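## Task

Remove the cardboard box from the closet and set it down on the desk. The robot must not tip over or be left leaning, or the task fails. The box must rest on the desk by itself at the end; if it only stays there because the robot holds it, the task is not done.

## Robot and tools

Robot: a Hello Robot Stretch 4 in simulation. It has one arm: an omni-wheel base, a lift sliding on a mast, an arm that telescopes forward, a three-joint wrist (yaw, pitch, roll) and a two-finger gripper. It stands about 1.6 m tall; the base rim is within 0.23 m of the base origin. Cameras: head_camera, head_left_camera, head_right_camera (fisheye) and wrist_camera.

Frames: the base frame sits on the floor under the base centre, x ahead, y to the left, z up. hand_pose is reported in this frame as a point between the open fingertips; with all wrist joints at 0 its axes line up with the base frame. Its printed value may be a little off. The odometry frame is the base frame where the scene began; base_odometry heading runs -3.142 to 3.142, positive left, and counts wheel slip as motion.

execute_actions: argument actions is a list holding exactly one action (or empty, which just reports state and images). cameras optionally picks which images come back (names above, or all; [] gives none). An action contains base, joints or both, optionally pace and contact_limits; or end_of_arm on its own. All motions in one action start at once.
- base: exactly one key, each a relative offset from where the base last reported itself, not a pose. translate_m: metres straight ahead (forward positive), -2 to 2. strafe_m: metres sideways (left positive), -2 to 2. rotate_rad: radians turned in place (counter-clockwise positive), -3.2 to 3.2.
- joints: a dict of absolute targets by name. lift_m 0 to 1.2 m (height); arm_m 0 to 0.55 m (extension); wrist_yaw_rad -1.134 to 4.276 (0 ahead, positive left, 3.14 stowed back, above 3.4 the arm may block it); wrist_pitch_rad -1.117 to 4.259 (0 level, 1.57 pointing down); wrist_roll_rad -1.117 to 4.259 (0 keeps fingers level, positive turns clockwise viewed from behind); gripper_m -0.038 to 0.141 m fingertip gap (negative means squeezing the tips together). Targets past a range are clipped and flagged; any other bad value or unknown key rejects the whole call with no motion. A joint or base omitted from an action may keep driving at its earlier target.
- pace: slow, default, fast or max. Base speeds 0.1/0.3/0.4/0.6 m/s and 1/2/3/4 rad/s respectively, reduced when the lift is above 0.2 m (down to 0.3 m/s and 1 rad/s at 1.2 m).
- contact_limits: {arm_m: value}, 0 (gentlest) to 0.75 (firmest), default 0.5; the arm halts on contact harder than this.
- end_of_arm: enable_torque re-powers wrist or gripper motors that shut off.
To unfold the wrist at the start, lift_m 0.4 together with wrist_yaw_rad 0 works.

wait: seconds 0 to 10; commands nothing and returns the same state and images. zoom_image: camera plus region [x0, y0, x1, y1] in pixels of that camera's latest full image, origin top-left, no larger than 504x504. finished_scene: scene number (1 or 2); ends it for good and reports success, then gives the next task. Sending a reply with no tool call ends everything.

Result lines: base_status and joint_status tell how each motion of the last accepted action ended: done (for the base, wheels turned the commanded amount even if slipping), off_target (resting short, maybe still pushing), contact_stop_at_<key> (hit something; lift, arm or wheels go slack, a slack lift may sag under load and slack wheels may roll), limit_stop_at_<name> such as own_body or tilt, time_out, torque_fault (a wrist motor overloaded and went limp until enable_torque). After these stops the old target is dropped. on_its_own lists what moved without being commanded; its held at value is the target, not the position. A stop in one call cancels later execute_actions, wait and finished_scene calls in that same reply.
lidar_m: 12 ranges in metres, 30-degree sectors, first straight ahead then counter-clockwise (4th left, 7th rear, 10th right); - means nothing seen or closer than 0.25 m. It sees from roughly 0.15 m up, so table tops register; it misses glass and thin legs. wrist_depth_mm: 7x7 grid of median depths, 100 to 2000 mm, row by row from top left; includes the robot's own body. base_tilt in degrees (forward, right positive; fixed bias up to about 1.5). turned_by_wheels versus turned_by_imu differing by over about 0.1 rad suggests a collision or slip and a heading error of roughly their difference. motor_effort: percent of maximum, positive toward larger joint values, peak in brackets; readings are noisy and biased. For wheel_0..2, positive turns the base right.

Gripping: command a gap smaller than the object; tighter values squeeze harder and pull the object toward the wrist by up to a third of the shortfall. gripper_m and done do not prove a grasp; a firm squeeze shows as a shift in the gripper effort. If fingertips jam on a surface, raise the lift.

Avoid: driving or turning with over 1 kg held while arm_m exceeds 0.2 (tipping risk, worse at fast/max); steady pushes or pulls with the gripper high or with a high contact limit; letting the wrist carry more than about 2 kg level; pressing the gripper into things with base or arm moves; tilting the gripper up (pitch below -0.2) while rolled (roll below -0.4 or above 4), which invites self-collision stops; leaning past 6 degrees, which freezes lift, arm and wheels. Drops, slips, slams and hard impacts should be avoided, and loose objects may occasionally get nudged. Calibration data for each camera (intrinsics, distortion, T_world_to_cam in the base frame) is provided, with small per-scene errors that grow for the arm-mounted camera.

Each tool is called after "Request:" as name(argument=value, ...), one argument or row to a line, values as JSON.

## Session

Request:
execute_actions(
  actions=[],
)

Scene clock: 0.00 s.
base_odometry: x=+0.000 y=+0.000 heading=+0.000 (m, m, rad; odometry frame)
turned_by_wheels: +0.000 (rad since the last result)
turned_by_imu: +0.000 (rad since the last result)
base_tilt: forward=-0.8 right=+0.1 (deg)
lidar_m: 1.58 1.51 1.59 2.36 2.25 2.34 2.64 1.73 1.77 1.57 1.47 1.53
base_status: not commanded
joint_positions: lift_m=+0.234 arm_m=-0.002 wrist_yaw_rad=+3.159 wrist_pitch_rad=+0.005 wrist_roll_rad=-0.002 gripper_m=+0.057
joint_status: not commanded
motor_effort: lift_m=+18 arm_m=+0 wrist_yaw_rad=+0 wrist_pitch_rad=-6 wrist_roll_rad=+1 gripper_m=-2 wheel_0=+0 wheel_1=+0 wheel_2=+0 (%)
hand_pose: x=-0.1214 y=+0.0823 z=+0.4106 quat_wxyz=(-0.009, -0.003, -0.001, +1.000) (m; base frame)
wrist_depth_mm: - 141 257 - - - - / - 115 139 - - - - / - 110 138 - - - - / - 119 149 - - - - / 139 138 - - - - - / 220 - 1576 1921 211 1708 1618 / 216 1281 1042 1160 1098 1025 1078
pictures: head_camera, head_left_camera, head_right_camera, wrist_camera
Images, in order (width x height): head_camera 420x560, head_left_camera 420x672, head_right_camera 420x672, wrist_camera 616x392.

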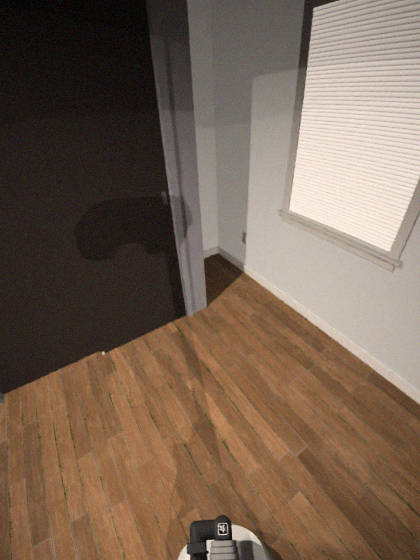

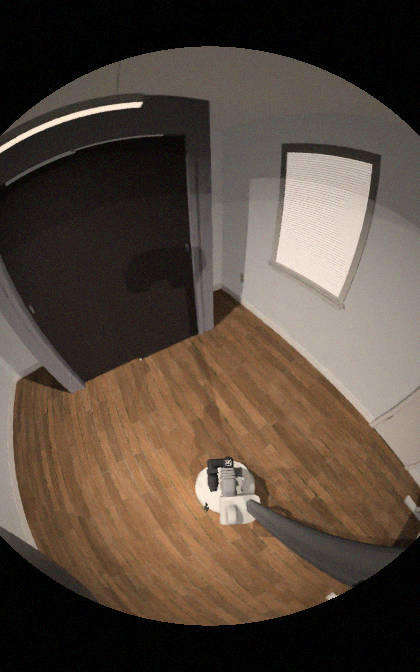

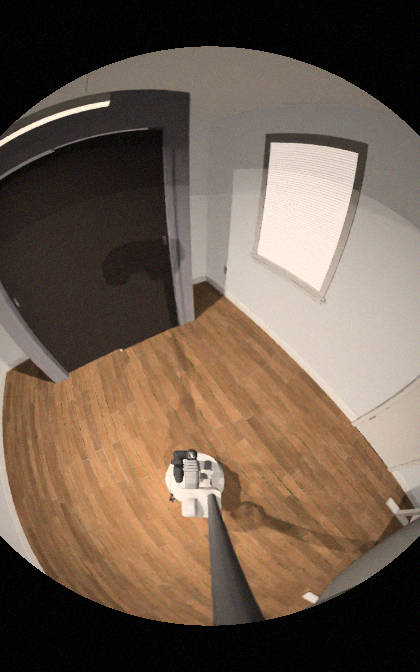

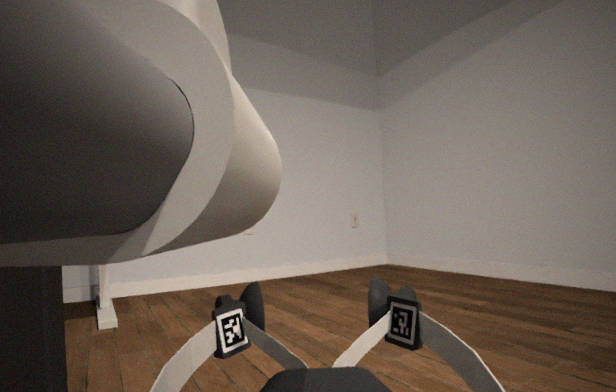

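Request:
execute_actions(
  actions=[
    {"base":{"rotate_rad":-2.2},"joints":{"lift_m":0.4}},
  ],
  cameras=["head_left_camera","head_camera"],
)

Request:
zoom_image(
  camera="head_left_camera",
  region=[0,100,420,500],
)

Scene clock: 3.60 s.
base_odometry: x=+0.000 y=+0.000 heading=-2.200 (m, m, rad; odometry frame)
turned_by_wheels: -2.200 (rad since the last result)
turned_by_imu: -2.207 (rad since the last result)
base_tilt: forward=-0.9 right=+0.0 (deg)
lidar_m: 1.75 1.57 1.48 1.50 1.63 1.50 1.56 2.45 2.26 2.31 2.75 1.72
base_status: done
joint_positions: lift_m=+0.400 arm_m=-0.002 wrist_yaw_rad=+3.159 wrist_pitch_rad=+0.005 wrist_roll_rad=-0.002 gripper_m=+0.057
joint_status: all done
motor_effort: lift_m=+19(21) arm_m=-1(1) wrist_yaw_rad=+0(0) wrist_pitch_rad=-6(8) wrist_roll_rad=+1(1) gripper_m=-3(3) wheel_0=+1(4) wheel_1=+1(8) wheel_2=+1(7) (%)
hand_pose: x=-0.1214 y=+0.0823 z=+0.5765 quat_wxyz=(-0.009, -0.003, -0.001, +1.000) (m; base frame)
wrist_depth_mm: - 141 258 1808 1618 1464 1281 / - 115 139 1756 1618 1430 1336 / - 110 138 1863 1618 1430 1336 / - 119 149 1808 1576 1397 1336 / 139 138 1863 1808 1576 1430 1308 / 220 - 1921 1756 211 1397 1336 / 217 1708 1430 1537 1464 1366 1308
pictures: head_camera, head_left_camera
Images, in order (width x height): head_camera 420x560, head_left_camera 420x672.

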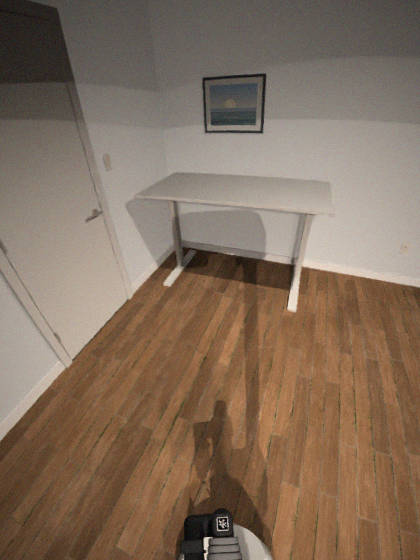

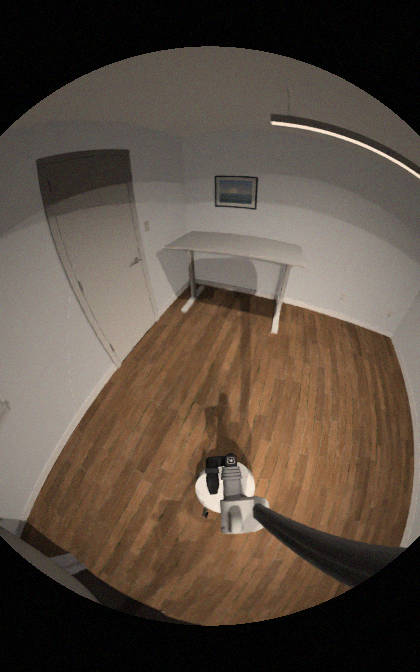

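Region (0, 100, 420, 500) of head_left_camera's 420x672 image, scaled by 1.200, with more detail than that image has; it fills the top 480 rows of this view, and the rest is white.

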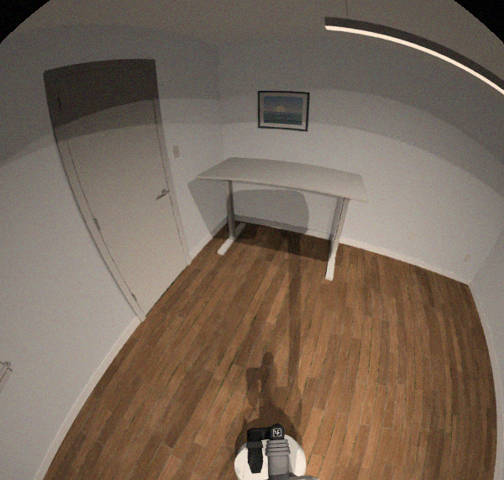

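Request:
execute_actions(
  actions=[
    {"base":{"rotate_rad":2.69},"joints":{"lift_m":0.75,"wrist_yaw_rad":0}},
  ],
  cameras=[],
)

Request:
execute_actions(
  actions=[
    {"base":{"translate_m":0.55}},
  ],
  cameras=[],
)

Request:
execute_actions(
  actions=[
    {"base":{"strafe_m":-0.45}},
  ],
)

Scene clock: 11.27 s.
base_odometry: x=+0.000 y=+0.000 heading=+0.490 (m, m, rad; odometry frame)
turned_by_wheels: +2.690 (rad since the last result)
turned_by_imu: +2.701 (rad since the last result)
base_tilt: forward=-0.9 right=+0.2 (deg)
lidar_m: 1.51 1.61 2.38 2.26 2.32 2.69 2.07 1.76 1.58 1.48 1.51 1.59
base_status: done
joint_positions: lift_m=+0.750 arm_m=-0.002 wrist_yaw_rad=+0.000 wrist_pitch_rad=+0.005 wrist_roll_rad=-0.002 gripper_m=+0.057
joint_status: all done
motor_effort: lift_m=+20(23) arm_m=-1(1) wrist_yaw_rad=-1(6) wrist_pitch_rad=-8(6) wrist_roll_rad=+2(1) gripper_m=-7(6) wheel_0=-1(9) wheel_1=-1(8) wheel_2=-1(10) (%)
hand_pose: x=+0.4571 y=-0.0873 z=+0.9265 quat_wxyz=(+1.000, -0.001, +0.003, +0.000) (m; base frame)
wrist_depth_mm: 1308 1336 1336 1308 1336 1336 1808 / 1336 1336 1336 1281 1308 1308 1863 / 1336 1336 1308 1308 1308 1308 1921 / 1308 1308 1336 1281 1281 1281 1983 / 1308 1308 1308 1255 1281 1281 1921 / 1281 1281 1281 1281 212 1281 1983 / 1281 1281 1281 1255 1255 1255 1983
pictures: none
No camera images: the call's "cameras" was empty. Leave "cameras" out to get every camera's image.

Scene clock: 14.57 s.
base_odometry: x=+0.485 y=+0.259 heading=+0.490 (m, m, rad; odometry frame)
turned_by_wheels: +0.000 (rad since the last result)
turned_by_imu: +0.000 (rad since the last result)
base_tilt: forward=-0.8 right=+0.2 (deg)
lidar_m: 0.95 1.03 1.26 2.29 2.34 3.08 3.09 2.17 1.54 1.41 1.46 1.02
base_status: done
joint_positions: lift_m=+0.750 arm_m=-0.002 wrist_yaw_rad=+0.000 wrist_pitch_rad=+0.005 wrist_roll_rad=-0.002 gripper_m=+0.057
joint_status: not commanded
motor_effort: lift_m=+20(20) arm_m=-1(1) wrist_yaw_rad=-1(1) wrist_pitch_rad=-7(7) wrist_roll_rad=+1(2) gripper_m=-4(6) wheel_0=+0(5) wheel_1=+1(8) wheel_2=+1(12) (%)
hand_pose: x=+0.4571 y=-0.0874 z=+0.9265 quat_wxyz=(+1.000, -0.001, +0.003, +0.000) (m; base frame)
wrist_depth_mm: 788 788 741 750 768 768 759 / 778 778 750 750 759 768 750 / 778 778 741 750 759 750 750 / 759 778 732 750 759 750 741 / 768 768 732 732 750 750 732 / 778 759 723 723 211 741 741 / 750 759 723 723 732 750 732
pictures: none
No camera images: the call's "cameras" was empty. Leave "cameras" out to get every camera's image.

Scene clock: 17.40 s.
base_odometry: x=+0.697 y=-0.138 heading=+0.490 (m, m, rad; odometry frame)
turned_by_wheels: +0.000 (rad since the last result)
turned_by_imu: +0.000 (rad since the last result)
base_tilt: forward=-0.8 right=+0.1 (deg)
lidar_m: 0.97 1.00 1.40 2.74 2.81 3.21 3.06 1.51 1.06 0.96 0.98 1.01
base_status: done
joint_positions: lift_m=+0.750 arm_m=-0.002 wrist_yaw_rad=+0.000 wrist_pitch_rad=+0.005 wrist_roll_rad=-0.002 gripper_m=+0.057
joint_status: not commanded
motor_effort: lift_m=+19(20) arm_m=-1(1) wrist_yaw_rad=+1(0) wrist_pitch_rad=-8(7) wrist_roll_rad=+1(1) gripper_m=-5(9) wheel_0=+0(7) wheel_1=+0(9) wheel_2=+0(2) (%)
hand_pose: x=+0.4571 y=-0.0874 z=+0.9266 quat_wxyz=(+1.000, -0.001, +0.003, +0.000) (m; base frame)
wrist_depth_mm: 768 768 778 778 768 1537 1205 / 759 759 768 778 759 1537 1229 / 750 759 768 778 759 1499 1255 / 750 750 759 759 759 1499 1255 / 741 750 750 768 741 1464 1281 / 741 750 750 768 211 1499 1281 / 723 741 750 741 732 1464 1308
pictures: head_camera, head_left_camera, head_right_camera, wrist_camera
camera_calibration (this result's frames):
wrist_camera: T_world_to_cam=[[0.0163405, -0.998675, -0.0487909, -0.0415615], [0.0565627, 0.0496426, -0.997164, 0.970883], [0.998265, 0.0135344, 0.0572989, -0.28882], [0, 0, 0, 1]] pos_world=[0.234083, -0.0857946, 0.982651]
Images, in order (width x height): head_camera 420x560, head_left_camera 420x672, head_right_camera 420x672, wrist_camera 616x392.

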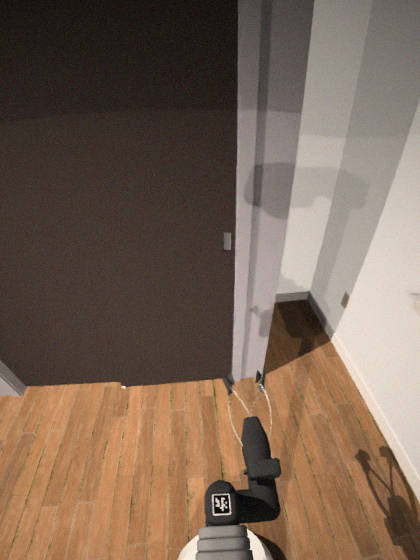

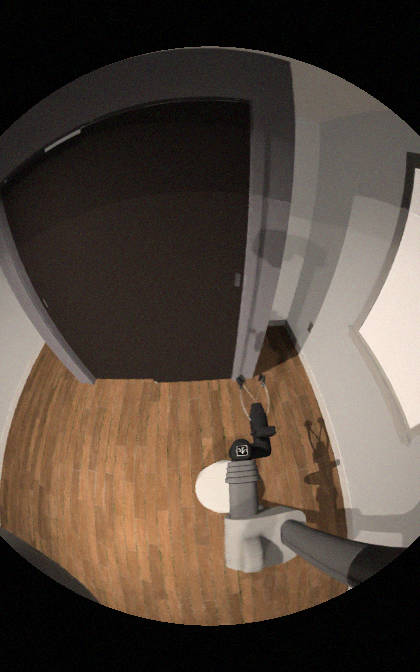

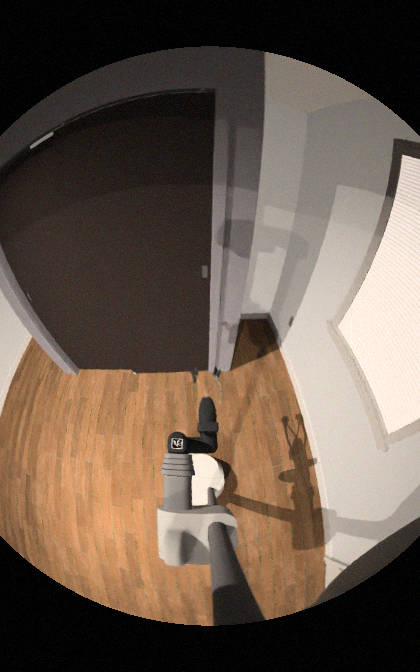

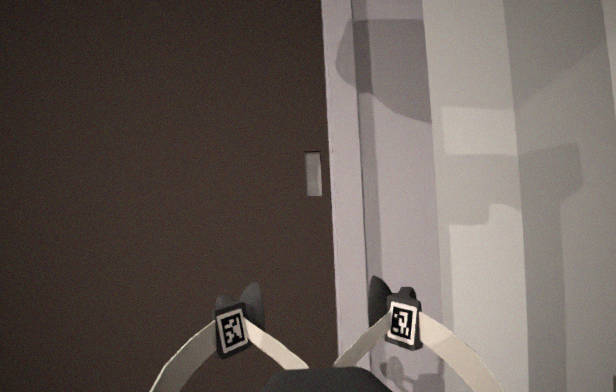

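Request:
execute_actions(
  actions=[
    {"base":{"translate_m":0.3},"joints":{"lift_m":0.87,"gripper_m":0.08}},
  ],
  cameras=["wrist_camera","head_camera"],
)

Request:
zoom_image(
  camera="wrist_camera",
  region=[220,100,420,300],
)

Scene clock: 23.07 s.
base_odometry: x=+0.962 y=+0.003 heading=+0.491 (m, m, rad; odometry frame)
turned_by_wheels: +0.000 (rad since the last result)
turned_by_imu: +0.001 (rad since the last result)
base_tilt: forward=-0.7 right=+0.1 (deg)
lidar_m: 0.67 0.70 0.97 2.74 2.84 3.53 3.38 1.52 1.01 0.94 0.99 0.71
base_status: done
joint_positions: lift_m=+0.870 arm_m=-0.002 wrist_yaw_rad=+0.000 wrist_pitch_rad=+0.005 wrist_roll_rad=-0.002 gripper_m=+0.080
joint_status: all done
motor_effort: lift_m=+20(21) arm_m=-1(1) wrist_yaw_rad=-1(1) wrist_pitch_rad=-7(8) wrist_roll_rad=+1(2) gripper_m=-4(5) wheel_0=+1(4) wheel_1=+2(5) wheel_2=+0(12) (%)
hand_pose: x=+0.4571 y=-0.0874 z=+1.0465 quat_wxyz=(+1.000, -0.001, +0.003, +0.000) (m; base frame)
wrist_depth_mm: 466 469 473 477 462 466 1205 / 462 466 469 477 462 466 1229 / 459 462 466 469 459 462 1229 / 455 459 462 469 459 459 1205 / 449 455 462 466 452 452 1205 / 452 452 455 462 216 455 1205 / 445 455 452 459 433 449 1182
pictures: head_camera, wrist_camera
camera_calibration (this result's frames):
wrist_camera: T_world_to_cam=[[0.016318, -0.998676, -0.0487909, -0.0357059], [0.0565637, 0.0496413, -0.997164, 1.09048], [0.998266, 0.0135119, 0.0572989, -0.295693], [0, 0, 0, 1]] pos_world=[0.234081, -0.085796, 1.10259]
Images, in order (width x height): head_camera 420x560, wrist_camera 616x392.

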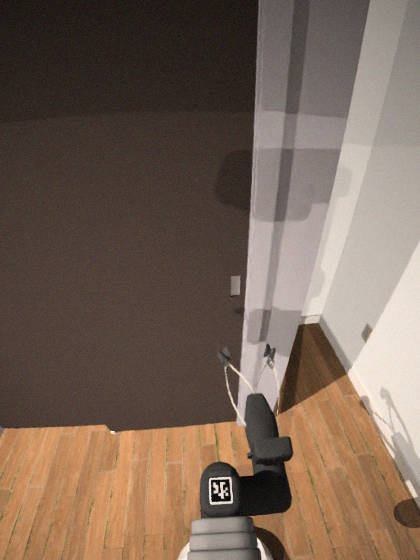

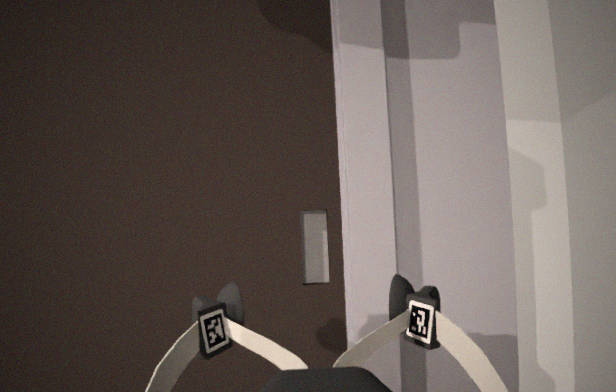

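Region (220, 100, 420, 300) of wrist_camera's 616x392 image, scaled by 2.520.

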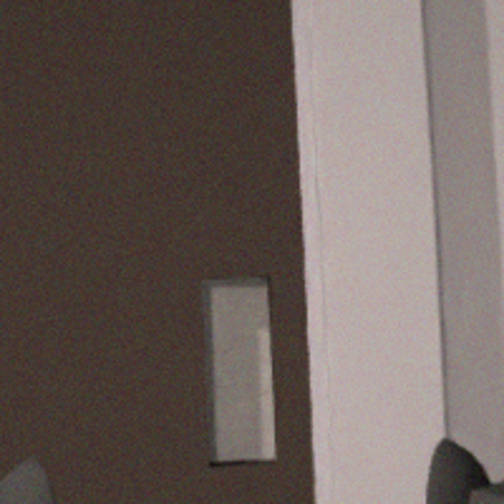

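Request:
execute_actions(
  actions=[
    {"joints":{"lift_m":0.885,"gripper_m":0.0,"arm_m":0.17}},
  ],
  cameras=["wrist_camera","head_camera"],
)

Request:
execute_actions(
  actions=[
    {"joints":{"arm_m":0.29},"contact_limits":{"arm_m":0.12},"pace":"slow"},
  ],
  cameras=["wrist_camera","head_camera"],
)

Scene clock: 27.87 s.
base_odometry: x=+0.962 y=+0.003 heading=+0.491 (m, m, rad; odometry frame)
turned_by_wheels: +0.000 (rad since the last result)
turned_by_imu: +0.001 (rad since the last result)
base_tilt: forward=-0.8 right=+0.1 (deg)
lidar_m: 0.67 0.71 1.01 2.75 2.83 3.54 3.38 1.51 1.00 0.94 0.99 0.70
base_status: not commanded
joint_positions: lift_m=+0.885 arm_m=+0.169 wrist_yaw_rad=+0.000 wrist_pitch_rad=+0.005 wrist_roll_rad=-0.002 gripper_m=+0.000
joint_status: all done
motor_effort: lift_m=+20(19) arm_m=+7(8) wrist_yaw_rad=-1(0) wrist_pitch_rad=-8(7) wrist_roll_rad=+1(2) gripper_m=-7(6) wheel_0=+1(1) wheel_1=+2(2) wheel_2=+0(0) (%)
hand_pose: x=+0.6282 y=-0.0874 z=+1.0615 quat_wxyz=(+1.000, -0.001, +0.003, +0.000) (m; base frame)
wrist_depth_mm: 296 297 300 301 274 291 293 / 293 297 298 301 272 290 291 / 293 294 296 300 270 287 289 / 291 293 294 298 268 286 287 / 289 290 293 306 267 282 286 / 286 289 293 205 266 282 282 / 283 287 180 182 177 279 281
pictures: head_camera, wrist_camera
camera_calibration (this result's frames):
wrist_camera: T_world_to_cam=[[0.016424, -0.998674, -0.0487908, -0.0378029], [0.0565666, 0.0496472, -0.997164, 1.09574], [0.998264, 0.0136175, 0.057307, -0.467362], [0, 0, 0, 1]] pos_world=[0.405189, -0.0857891, 1.11757]
Images, in order (width x height): head_camera 420x560, wrist_camera 616x392.

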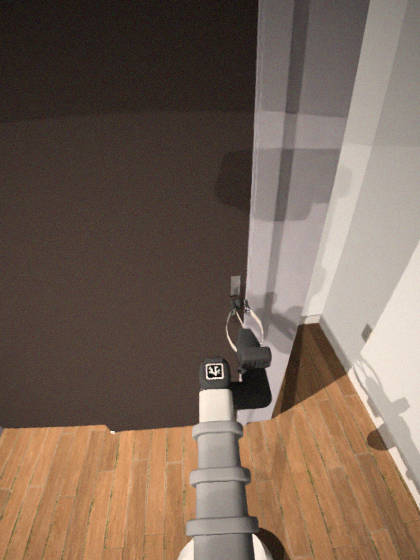

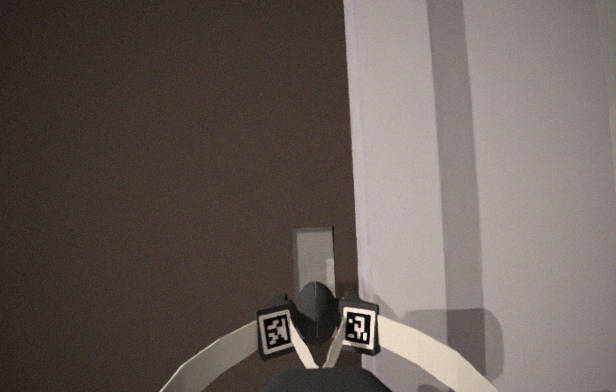

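Scene clock: 29.67 s.
base_odometry: x=+0.962 y=+0.003 heading=+0.490 (m, m, rad; odometry frame)
turned_by_wheels: -0.001 (rad since the last result)
turned_by_imu: +0.004 (rad since the last result)
base_tilt: forward=-0.9 right=+0.2 (deg)
lidar_m: 0.68 0.71 0.99 2.75 2.83 3.53 3.39 1.52 1.03 0.94 0.99 0.71
base_status: not commanded
joint_positions: lift_m=+0.885 arm_m=+0.239 wrist_yaw_rad=-0.008 wrist_pitch_rad=+0.003 wrist_roll_rad=-0.002 gripper_m=+0.000
joint_status: arm_m contact_stop (moved +0.070 of +0.121)
on_its_own: arm_m is slack since a contact_stop (your +0.290 is given up); wrist_yaw_rad is at rest, and its effort (+25) is outside its rest range (-13 to +13)
motor_effort: lift_m=+19(20) arm_m=+0(20) wrist_yaw_rad=+25(30) wrist_pitch_rad=-2(8) wrist_roll_rad=+2(2) gripper_m=-6(8) wheel_0=-2(1) wheel_1=+1(5) wheel_2=-6(9) (%)
contact_limits: arm_m 0.12
hand_pose: x=+0.6972 y=-0.0898 z=+1.0622 quat_wxyz=(+1.000, -0.001, +0.002, -0.004) (m; base frame)
wrist_depth_mm: 229 231 233 236 206 223 224 / 229 230 232 234 205 220 222 / 226 228 230 233 203 219 221 / 225 227 229 230 202 217 219 / 224 225 228 230 201 216 218 / 222 224 226 204 198 201 216 / 220 222 177 183 181 199 215
pictures: head_camera, wrist_camera
camera_calibration (this result's frames):
wrist_camera: T_world_to_cam=[[0.00818121, -0.998777, -0.0487578, -0.0356042], [0.0590439, 0.0491568, -0.997044, 1.09074], [0.998222, 0.00527818, 0.0593739, -0.539147], [0, 0, 0, 1]] pos_world=[0.474078, -0.0863322, 1.11779]
Images, in order (width x height): head_camera 420x560, wrist_camera 616x392.

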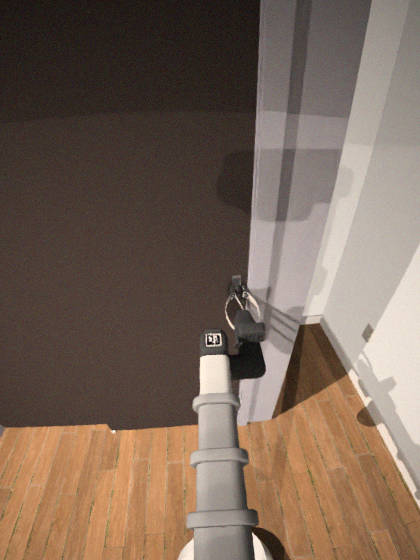

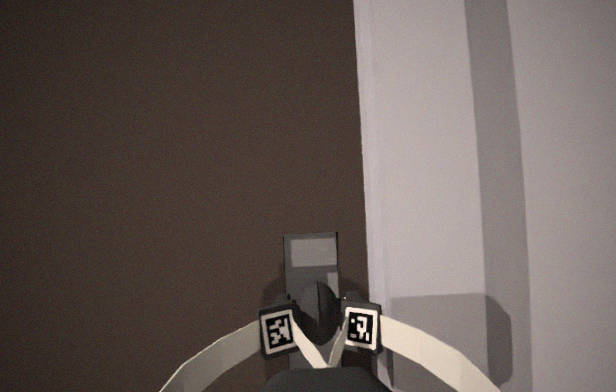

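Request:
execute_actions(
  actions=[
    {"base":{"strafe_m":0.08},"joints":{"arm_m":0.24},"pace":"slow"},
  ],
  cameras=["wrist_camera","head_camera"],
)

Scene clock: 32.53 s.
base_odometry: x=+0.924 y=+0.073 heading=+0.489 (m, m, rad; odometry frame)
turned_by_wheels: -0.001 (rad since the last result)
turned_by_imu: -0.045 (rad since the last result)
base_tilt: forward=-1.0 right=+0.1 (deg)
lidar_m: 0.67 0.70 0.96 2.69 2.75 3.49 3.38 1.69 1.12 1.00 1.03 0.69
base_status: done
joint_positions: lift_m=+0.885 arm_m=+0.239 wrist_yaw_rad=-0.016 wrist_pitch_rad=+0.006 wrist_roll_rad=-0.002 gripper_m=+0.000
joint_status: all done
on_its_own: wrist_yaw_rad is at rest, and its effort (+46) is outside its rest range (-13 to +13)
motor_effort: lift_m=+19(19) arm_m=+8(9) wrist_yaw_rad=+46(56) wrist_pitch_rad=-8(8) wrist_roll_rad=+0(2) gripper_m=-5(8) wheel_0=-2(8) wheel_1=+5(4) wheel_2=-13(15) (%)
hand_pose: x=+0.6965 y=-0.0920 z=+1.0614 quat_wxyz=(+1.000, -0.001, +0.003, -0.008) (m; base frame)
wrist_depth_mm: 220 224 230 236 239 213 232 / 219 223 228 233 236 211 230 / 216 221 227 231 236 209 228 / 216 220 224 230 235 208 227 / 214 219 224 231 235 206 226 / 213 218 223 204 216 206 224 / 212 215 167 177 183 204 222
pictures: head_camera, wrist_camera
camera_calibration (this result's frames):
wrist_camera: T_world_to_cam=[[0.000352367, -0.998809, -0.0487984, -0.0323556], [0.0568779, 0.0487394, -0.997191, 1.09178], [0.998381, -0.00242418, 0.0568273, -0.536531], [0, 0, 0, 1]] pos_world=[0.473575, -0.0868305, 1.11762]
Images, in order (width x height): head_camera 420x560, wrist_camera 616x392.

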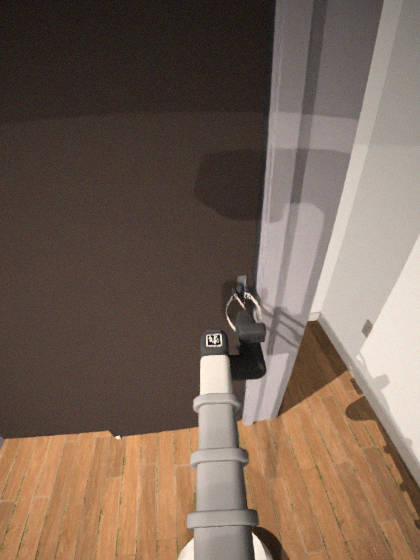

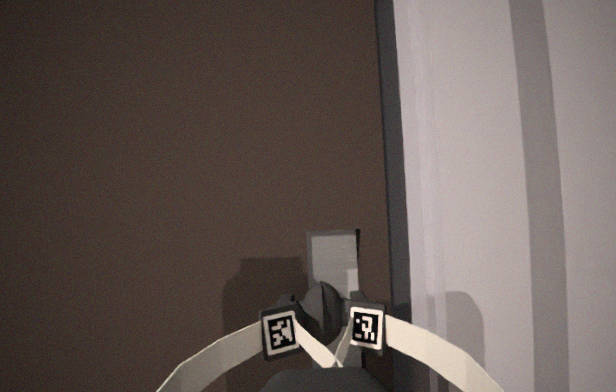

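Request:
execute_actions(
  actions=[
    {"base":{"strafe_m":0.08},"joints":{"arm_m":0.24},"pace":"slow"},
  ],
  cameras=["wrist_camera","head_camera"],
)

Scene clock: 36.17 s.
base_odometry: x=+0.886 y=+0.144 heading=+0.488 (m, m, rad; odometry frame)
turned_by_wheels: -0.001 (rad since the last result)
turned_by_imu: -0.076 (rad since the last result)
base_tilt: forward=-1.3 right=+0.3 (deg)
lidar_m: 0.65 0.66 0.82 1.54 2.66 3.24 3.37 1.93 1.25 1.08 1.07 0.71
base_status: done
joint_positions: lift_m=+0.885 arm_m=+0.239 wrist_yaw_rad=-0.017 wrist_pitch_rad=+0.010 wrist_roll_rad=-0.002 gripper_m=+0.000
joint_status: all done
on_its_own: wrist_yaw_rad is at rest, and its effort (+48) is outside its rest range (-13 to +13)
motor_effort: lift_m=+19(19) arm_m=+8(9) wrist_yaw_rad=+48(55) wrist_pitch_rad=-22(22) wrist_roll_rad=+2(2) gripper_m=-4(5) wheel_0=-2(5) wheel_1=+4(8) wheel_2=-14(14) (%)
hand_pose: x=+0.6964 y=-0.0923 z=+1.0601 quat_wxyz=(+1.000, -0.001, +0.005, -0.008) (m; base frame)
wrist_depth_mm: 210 217 227 236 242 222 247 / 208 216 224 234 239 220 244 / 207 215 223 232 238 218 243 / 206 213 222 231 238 216 241 / 204 212 220 230 237 215 239 / 203 211 219 205 223 213 236 / 202 209 167 177 183 212 236
pictures: head_camera, wrist_camera
camera_calibration (this result's frames):
wrist_camera: T_world_to_cam=[[-0.000793016, -0.998805, -0.0488717, -0.0318087], [0.0523273, 0.0487634, -0.997439, 1.09391], [0.99863, -0.00334831, 0.0522261, -0.531772], [0, 0, 0, 1]] pos_world=[0.473777, -0.0868937, 1.11732]
Images, in order (width x height): head_camera 420x560, wrist_camera 616x392.

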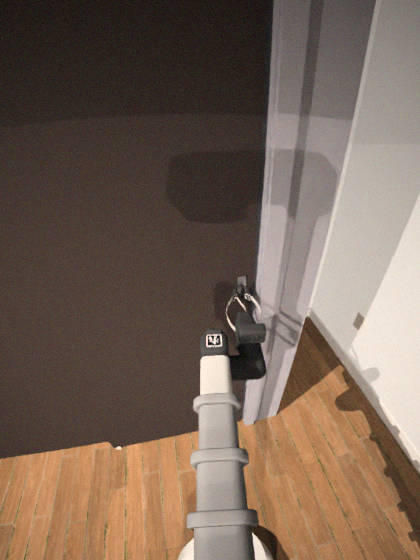

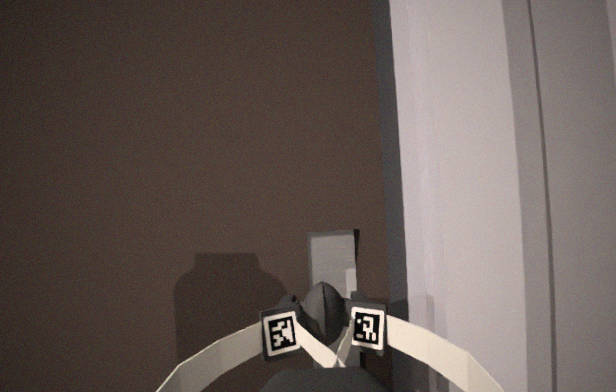

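Request:
execute_actions(
  actions=[
    {"base":{"rotate_rad":0.2},"joints":{"arm_m":0.232},"pace":"slow"},
  ],
  cameras=["wrist_camera","head_camera"],
)

Scene clock: 40.37 s.
base_odometry: x=+0.886 y=+0.143 heading=+0.687 (m, m, rad; odometry frame)
turned_by_wheels: +0.199 (rad since the last result)
turned_by_imu: +0.060 (rad since the last result)
base_tilt: forward=-2.0 right=+0.8 (deg)
lidar_m: 0.64 0.67 0.86 2.68 2.70 3.45 3.39 1.72 1.11 1.01 1.05 0.67
base_status: done
joint_positions: lift_m=+0.885 arm_m=+0.231 wrist_yaw_rad=-0.017 wrist_pitch_rad=+0.010 wrist_roll_rad=-0.002 gripper_m=+0.000
joint_status: all done
on_its_own: wrist_yaw_rad is at rest, and its effort (+48) is outside its rest range (-13 to +13)
motor_effort: lift_m=+19(19) arm_m=+5(5) wrist_yaw_rad=+48(77) wrist_pitch_rad=-21(39) wrist_roll_rad=+2(2) gripper_m=-8(7) wheel_0=-3(3) wheel_1=+2(8) wheel_2=-16(30) (%)
hand_pose: x=+0.6890 y=-0.0922 z=+1.0603 quat_wxyz=(+1.000, -0.001, +0.005, -0.008) (m; base frame)
wrist_depth_mm: 219 225 231 236 231 216 238 / 217 223 229 235 235 215 236 / 216 221 227 233 236 213 233 / 214 220 225 231 235 211 230 / 213 218 224 230 233 208 229 / 211 215 221 203 208 207 227 / 209 213 175 178 183 206 224
pictures: head_camera, wrist_camera
camera_calibration (this result's frames):
wrist_camera: T_world_to_cam=[[-0.000566457, -0.998812, -0.048734, -0.0320526], [0.0530155, 0.0486355, -0.997409, 1.09398], [0.998594, -0.00314865, 0.0529249, -0.525009], [0, 0, 0, 1]] pos_world=[0.466255, -0.0868738, 1.11737]
Images, in order (width x height): head_camera 420x560, wrist_camera 616x392.

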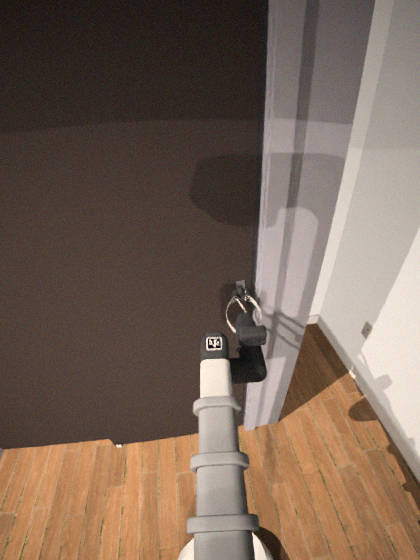

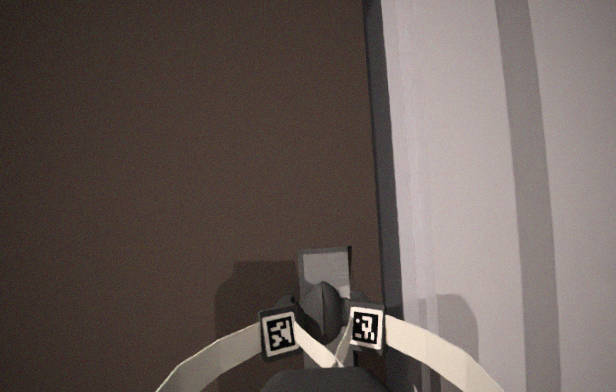

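Request:
execute_actions(
  actions=[
    {"base":{"rotate_rad":-0.05},"joints":{"arm_m":0.1,"wrist_yaw_rad":0},"pace":"slow"},
  ],
  cameras=["wrist_camera","head_left_camera"],
)

Request:
execute_actions(
  actions=[
    {"base":{"rotate_rad":0.11}},
  ],
  cameras=[],
)

Request:
execute_actions(
  actions=[
    {"base":{"strafe_m":1.3}},
  ],
  cameras=["wrist_camera","head_left_camera","head_camera"],
)

Scene clock: 44.77 s.
base_odometry: x=+0.886 y=+0.143 heading=+0.636 (m, m, rad; odometry frame)
turned_by_wheels: -0.050 (rad since the last result)
turned_by_imu: -0.019 (rad since the last result)
base_tilt: forward=-0.8 right=+0.1 (deg)
lidar_m: 0.64 0.66 0.83 2.66 2.70 3.37 3.40 1.82 1.14 1.04 1.05 0.68
base_status: done
joint_positions: lift_m=+0.885 arm_m=+0.101 wrist_yaw_rad=+0.000 wrist_pitch_rad=+0.005 wrist_roll_rad=-0.002 gripper_m=+0.000
joint_status: all done
motor_effort: lift_m=+18(19) arm_m=-7(9) wrist_yaw_rad=+1(52) wrist_pitch_rad=-5(21) wrist_roll_rad=+2(3) gripper_m=-6(12) wheel_0=-2(3) wheel_1=-2(10) wheel_2=-1(14) (%)
hand_pose: x=+0.5606 y=-0.0874 z=+1.0618 quat_wxyz=(+1.000, -0.001, +0.002, +0.000) (m; base frame)
wrist_depth_mm: 322 327 338 343 334 347 359 / 319 327 334 342 336 347 355 / 315 324 334 340 334 343 351 / 314 322 330 338 338 340 349 / 312 320 329 338 342 338 345 / 309 319 327 205 315 336 342 / 307 315 180 182 177 332 342
pictures: head_left_camera, wrist_camera
camera_calibration (this result's frames):
wrist_camera: T_world_to_cam=[[0.0163467, -0.998682, -0.0486575, -0.0368052], [0.0569637, 0.0495152, -0.997148, 1.09961], [0.998242, 0.0135284, 0.057698, -0.400296], [0, 0, 0, 1]] pos_world=[0.337557, -0.0857885, 1.11778]
Images, in order (width x height): head_left_camera 420x672, wrist_camera 616x392.

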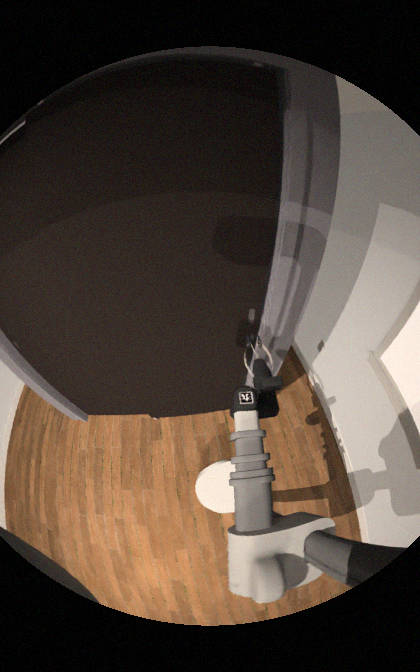

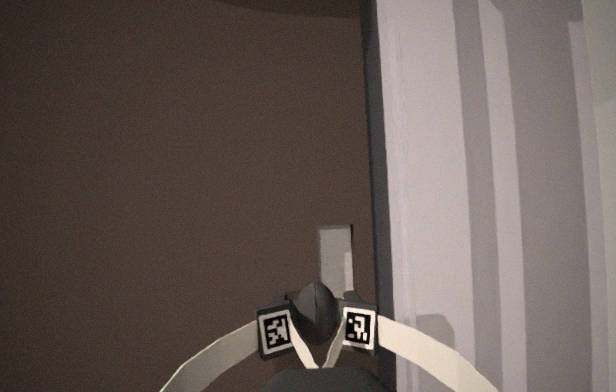

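Scene clock: 45.53 s.
base_odometry: x=+0.886 y=+0.143 heading=+0.746 (m, m, rad; odometry frame)
turned_by_wheels: +0.110 (rad since the last result)
turned_by_imu: +0.110 (rad since the last result)
base_tilt: forward=-0.8 right=+0.2 (deg)
lidar_m: 0.64 0.66 0.98 2.66 2.76 3.53 3.43 1.60 1.09 1.04 1.09 0.67
base_status: done
joint_positions: lift_m=+0.885 arm_m=+0.101 wrist_yaw_rad=+0.000 wrist_pitch_rad=+0.005 wrist_roll_rad=-0.002 gripper_m=+0.000
joint_status: not commanded
motor_effort: lift_m=+18(18) arm_m=-7(7) wrist_yaw_rad=+1(1) wrist_pitch_rad=-6(6) wrist_roll_rad=+2(2) gripper_m=-8(8) wheel_0=-2(7) wheel_1=+0(4) wheel_2=-3(6) (%)
hand_pose: x=+0.5606 y=-0.0874 z=+1.0618 quat_wxyz=(+1.000, -0.001, +0.002, +0.000) (m; base frame)
wrist_depth_mm: 329 327 329 329 330 314 307 / 325 327 327 325 327 312 300 / 324 325 324 324 327 317 297 / 320 320 322 322 324 324 296 / 320 319 319 320 320 322 293 / 317 317 319 205 319 319 290 / 315 315 180 185 176 301 289
pictures: none
No camera images: the call's "cameras" was empty. Leave "cameras" out to get every camera's image.

Scene clock: 51.20 s.
base_odometry: x=+0.003 y=+1.098 heading=+0.746 (m, m, rad; odometry frame)
turned_by_wheels: +0.000 (rad since the last result)
turned_by_imu: +0.004 (rad since the last result)
base_tilt: forward=-0.8 right=+0.1 (deg)
lidar_m: 0.58 0.63 1.45 1.37 1.41 1.93 3.48 2.97 2.50 2.36 0.97 0.70
base_status: done
joint_positions: lift_m=+0.885 arm_m=+0.101 wrist_yaw_rad=+0.000 wrist_pitch_rad=+0.005 wrist_roll_rad=-0.002 gripper_m=+0.000
joint_status: not commanded
motor_effort: lift_m=+18(18) arm_m=-7(7) wrist_yaw_rad=+1(1) wrist_pitch_rad=-5(5) wrist_roll_rad=+2(1) gripper_m=-8(9) wheel_0=+1(10) wheel_1=-1(9) wheel_2=+0(1) (%)
hand_pose: x=+0.5606 y=-0.0874 z=+1.0618 quat_wxyz=(+1.000, -0.001, +0.002, +0.000) (m; base frame)
wrist_depth_mm: 277 276 262 343 342 342 342 / 274 273 263 340 338 338 338 / 273 272 260 336 336 338 336 / 271 271 257 334 334 336 334 / 268 270 256 332 332 334 332 / 267 267 254 205 329 329 330 / 266 266 180 182 177 329 327
pictures: head_camera, head_left_camera, wrist_camera
camera_calibration (this result's frames):
wrist_camera: T_world_to_cam=[[0.0163454, -0.998682, -0.0486575, -0.0368045], [0.0569638, 0.0495151, -0.997148, 1.09961], [0.998242, 0.013527, 0.057698, -0.400278], [0, 0, 0, 1]] pos_world=[0.337538, -0.0857886, 1.11778]
Images, in order (width x height): head_camera 420x560, head_left_camera 420x672, wrist_camera 616x392.

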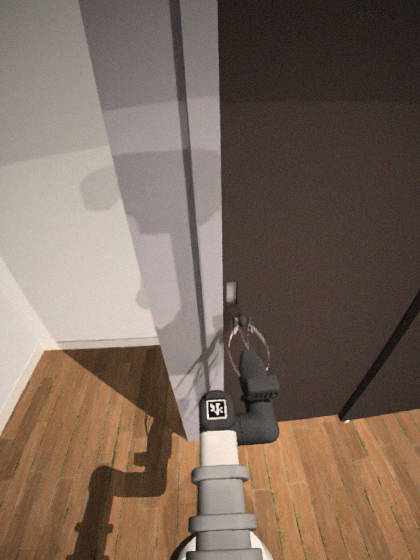

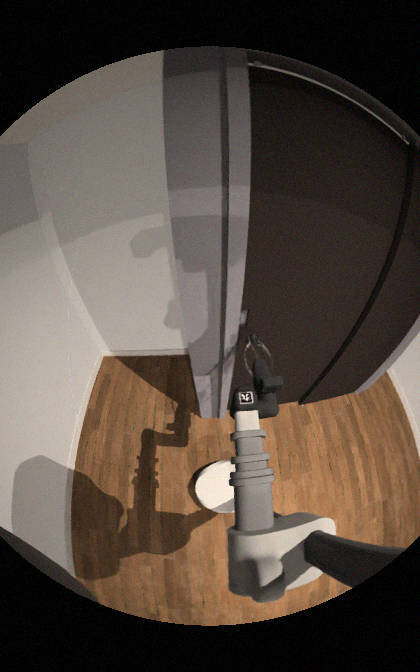

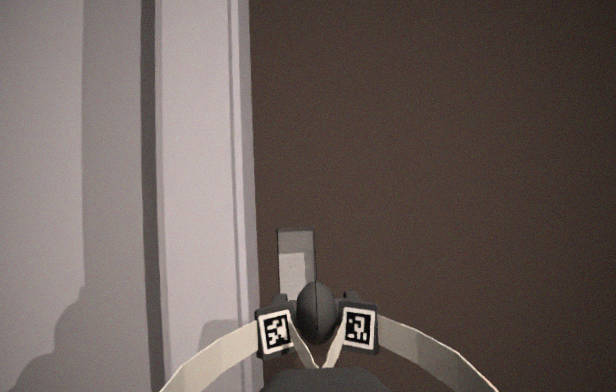

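Request:
execute_actions(
  actions=[
    {"base":{"strafe_m":0.017},"pace":"slow"},
  ],
  cameras=[],
)

Request:
execute_actions(
  actions=[
    {"joints":{"arm_m":0.26},"contact_limits":{"arm_m":0.12},"pace":"slow"},
  ],
  cameras=["wrist_camera"],
)

Scene clock: 54.53 s.
base_odometry: x=-0.008 y=+1.111 heading=+0.746 (m, m, rad; odometry frame)
turned_by_wheels: +0.000 (rad since the last result)
turned_by_imu: +0.001 (rad since the last result)
base_tilt: forward=-0.9 right=+0.0 (deg)
lidar_m: 0.58 1.38 1.41 1.35 1.41 1.88 3.49 2.94 2.53 2.37 0.97 0.69
base_status: done
joint_positions: lift_m=+0.885 arm_m=+0.101 wrist_yaw_rad=+0.000 wrist_pitch_rad=+0.005 wrist_roll_rad=-0.002 gripper_m=+0.000
joint_status: not commanded
motor_effort: lift_m=+18(18) arm_m=-7(7) wrist_yaw_rad=+1(0) wrist_pitch_rad=-6(6) wrist_roll_rad=+1(1) gripper_m=-8(6) wheel_0=-1(5) wheel_1=+1(5) wheel_2=+0(2) (%)
hand_pose: x=+0.5606 y=-0.0874 z=+1.0618 quat_wxyz=(+1.000, -0.001, +0.002, +0.000) (m; base frame)
wrist_depth_mm: 276 276 260 340 340 340 342 / 274 273 260 340 340 340 340 / 272 273 258 336 336 338 336 / 270 271 256 332 332 336 334 / 268 270 256 332 332 332 334 / 267 267 254 205 330 329 330 / 266 266 180 182 177 329 329
pictures: none
No camera images: the call's "cameras" was empty. Leave "cameras" out to get every camera's image.

Scene clock: 56.70 s.
base_odometry: x=-0.008 y=+1.111 heading=+0.745 (m, m, rad; odometry frame)
turned_by_wheels: -0.001 (rad since the last result)
turned_by_imu: +0.002 (rad since the last result)
base_tilt: forward=-0.9 right=+0.2 (deg)
lidar_m: 0.58 1.38 1.41 1.34 1.39 1.90 3.46 2.93 2.52 2.36 0.97 0.69
base_status: not commanded
joint_positions: lift_m=+0.885 arm_m=+0.207 wrist_yaw_rad=-0.007 wrist_pitch_rad=+0.005 wrist_roll_rad=-0.002 gripper_m=+0.000
joint_status: arm_m contact_stop (moved +0.106 of +0.159)
on_its_own: arm_m is slack since a contact_stop (your +0.260 is given up); wrist_yaw_rad is at rest, and its effort (+19) is outside its rest range (-13 to +13)
motor_effort: lift_m=+18(18) arm_m=+0(15) wrist_yaw_rad=+19(31) wrist_pitch_rad=-5(10) wrist_roll_rad=+2(1) gripper_m=-5(5) wheel_0=-1(2) wheel_1=+0(3) wheel_2=-7(10) (%)
contact_limits: arm_m 0.12
hand_pose: x=+0.6660 y=-0.0894 z=+1.0618 quat_wxyz=(+1.000, -0.001, +0.002, -0.003) (m; base frame)
wrist_depth_mm: 168 155 170 235 236 236 236 / 167 154 168 234 234 235 236 / 167 153 167 232 233 233 234 / 165 152 166 231 231 233 233 / 164 151 160 230 230 230 231 / 163 150 155 204 229 229 230 / 163 149 150 180 181 229 229
pictures: wrist_camera
camera_calibration (this result's frames):
wrist_camera: T_world_to_cam=[[0.00959259, -0.99877, -0.0486551, -0.035987], [0.0574556, 0.0491275, -0.997139, 1.09337], [0.998302, 0.00676963, 0.0578562, -0.506342], [0, 0, 0, 1]] pos_world=[0.443008, -0.0862296, 1.11779]
Images, in order (width x height): wrist_camera 616x392.

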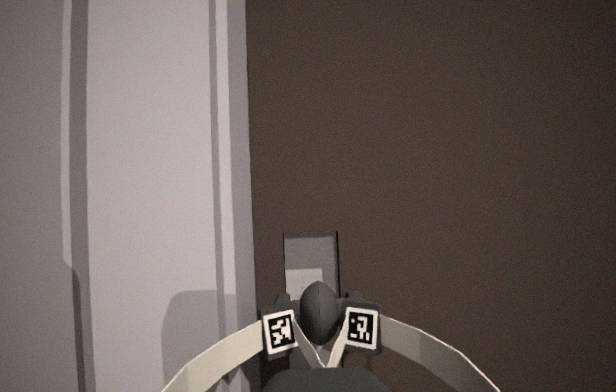

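Request:
execute_actions(
  actions=[
    {"base":{"strafe_m":-0.12},"joints":{"arm_m":0.203},"pace":"slow"},
  ],
  cameras=["wrist_camera","head_camera"],
)

Scene clock: 60.07 s.
base_odometry: x=+0.073 y=+1.023 heading=+0.746 (m, m, rad; odometry frame)
turned_by_wheels: +0.000 (rad since the last result)
turned_by_imu: +0.002 (rad since the last result)
base_tilt: forward=-0.9 right=+0.1 (deg)
lidar_m: 0.58 0.62 1.56 1.47 1.53 2.05 3.47 2.95 2.41 2.23 0.91 0.70
base_status: done
joint_positions: lift_m=+0.885 arm_m=+0.204 wrist_yaw_rad=+0.001 wrist_pitch_rad=+0.005 wrist_roll_rad=-0.002 gripper_m=+0.000
joint_status: all done
motor_effort: lift_m=+18(18) arm_m=-6(5) wrist_yaw_rad=-3(31) wrist_pitch_rad=-5(5) wrist_roll_rad=+2(2) gripper_m=-10(4) wheel_0=+5(14) wheel_1=-2(8) wheel_2=+1(6) (%)
hand_pose: x=+0.6635 y=-0.0871 z=+1.0618 quat_wxyz=(+1.000, -0.001, +0.002, +0.001) (m; base frame)
wrist_depth_mm: 221 539 768 239 238 239 239 / 220 508 530 237 237 237 237 / 214 530 759 236 236 236 236 / 213 521 820 235 236 235 235 / 210 512 723 246 233 234 234 / 211 496 496 205 231 231 232 / 208 492 180 182 176 230 230
pictures: head_camera, wrist_camera
camera_calibration (this result's frames):
wrist_camera: T_world_to_cam=[[0.0175494, -0.998661, -0.0486559, -0.0389385], [0.0570093, 0.0495837, -0.997142, 1.09373], [0.998219, 0.0147254, 0.0578032, -0.503037], [0, 0, 0, 1]] pos_world=[0.440472, -0.08571, 1.11778]
Images, in order (width x height): head_camera 420x560, wrist_camera 616x392.

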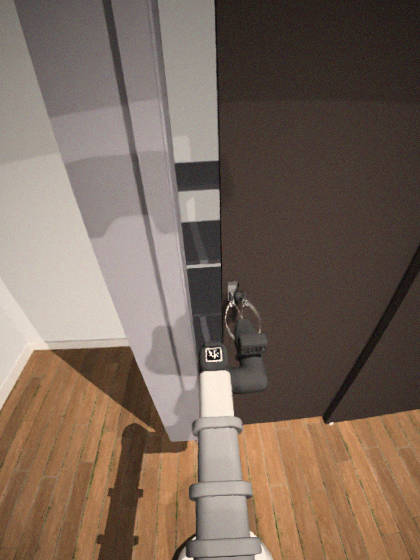

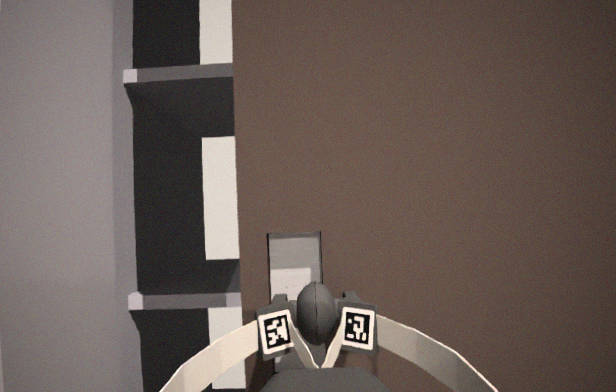

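Slides easily.

Request:
execute_actions(
  actions=[
    {"base":{"strafe_m":-0.55},"pace":"slow"},
  ],
  cameras=["wrist_camera","head_camera","head_left_camera"],
)

Scene clock: 67.83 s.
base_odometry: x=+0.446 y=+0.619 heading=+0.746 (m, m, rad; odometry frame)
turned_by_wheels: +0.000 (rad since the last result)
turned_by_imu: +0.004 (rad since the last result)
base_tilt: forward=-0.8 right=+0.0 (deg)
lidar_m: 0.64 0.70 0.85 2.02 2.08 2.80 3.47 2.51 1.82 1.68 0.92 0.67
base_status: done
joint_positions: lift_m=+0.885 arm_m=+0.204 wrist_yaw_rad=+0.000 wrist_pitch_rad=+0.005 wrist_roll_rad=-0.002 gripper_m=+0.000
joint_status: not commanded
motor_effort: lift_m=+18(18) arm_m=-6(5) wrist_yaw_rad=-1(25) wrist_pitch_rad=-7(7) wrist_roll_rad=+2(2) gripper_m=-9(9) wheel_0=+2(13) wheel_1=-1(5) wheel_2=+0(0) (%)
hand_pose: x=+0.6634 y=-0.0873 z=+1.0618 quat_wxyz=(+1.000, -0.001, +0.002, +0.000) (m; base frame)
wrist_depth_mm: 250 251 251 251 202 203 203 / 250 249 249 250 202 202 202 / 247 247 249 247 201 201 201 / 247 246 247 246 199 200 199 / 246 244 245 245 198 198 198 / 242 243 243 205 196 196 197 / 242 243 180 182 177 196 196
pictures: head_camera, head_left_camera, wrist_camera
camera_calibration (this result's frames):
wrist_camera: T_world_to_cam=[[0.0167268, -0.998675, -0.0486583, -0.0386276], [0.0569052, 0.049537, -0.99715, 1.09377], [0.998239, 0.0139102, 0.0576584, -0.502889], [0, 0, 0, 1]] pos_world=[0.440408, -0.0857635, 1.11777]
Images, in order (width x height): head_camera 420x560, head_left_camera 420x672, wrist_camera 616x392.

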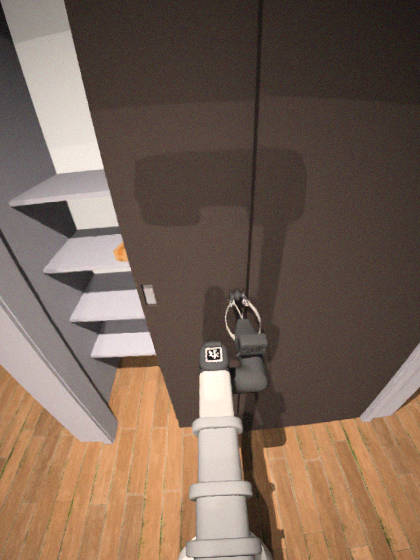

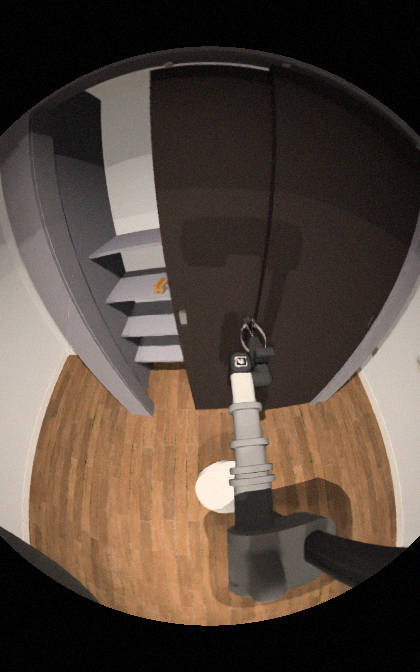

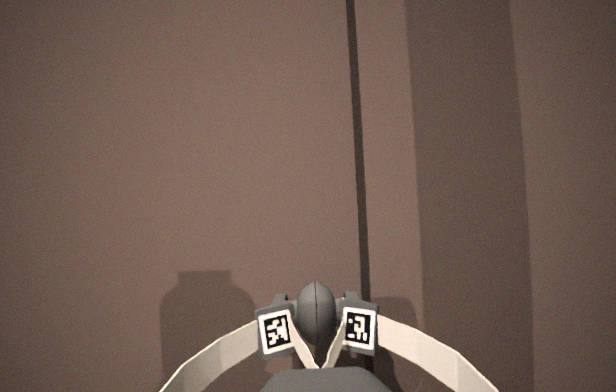

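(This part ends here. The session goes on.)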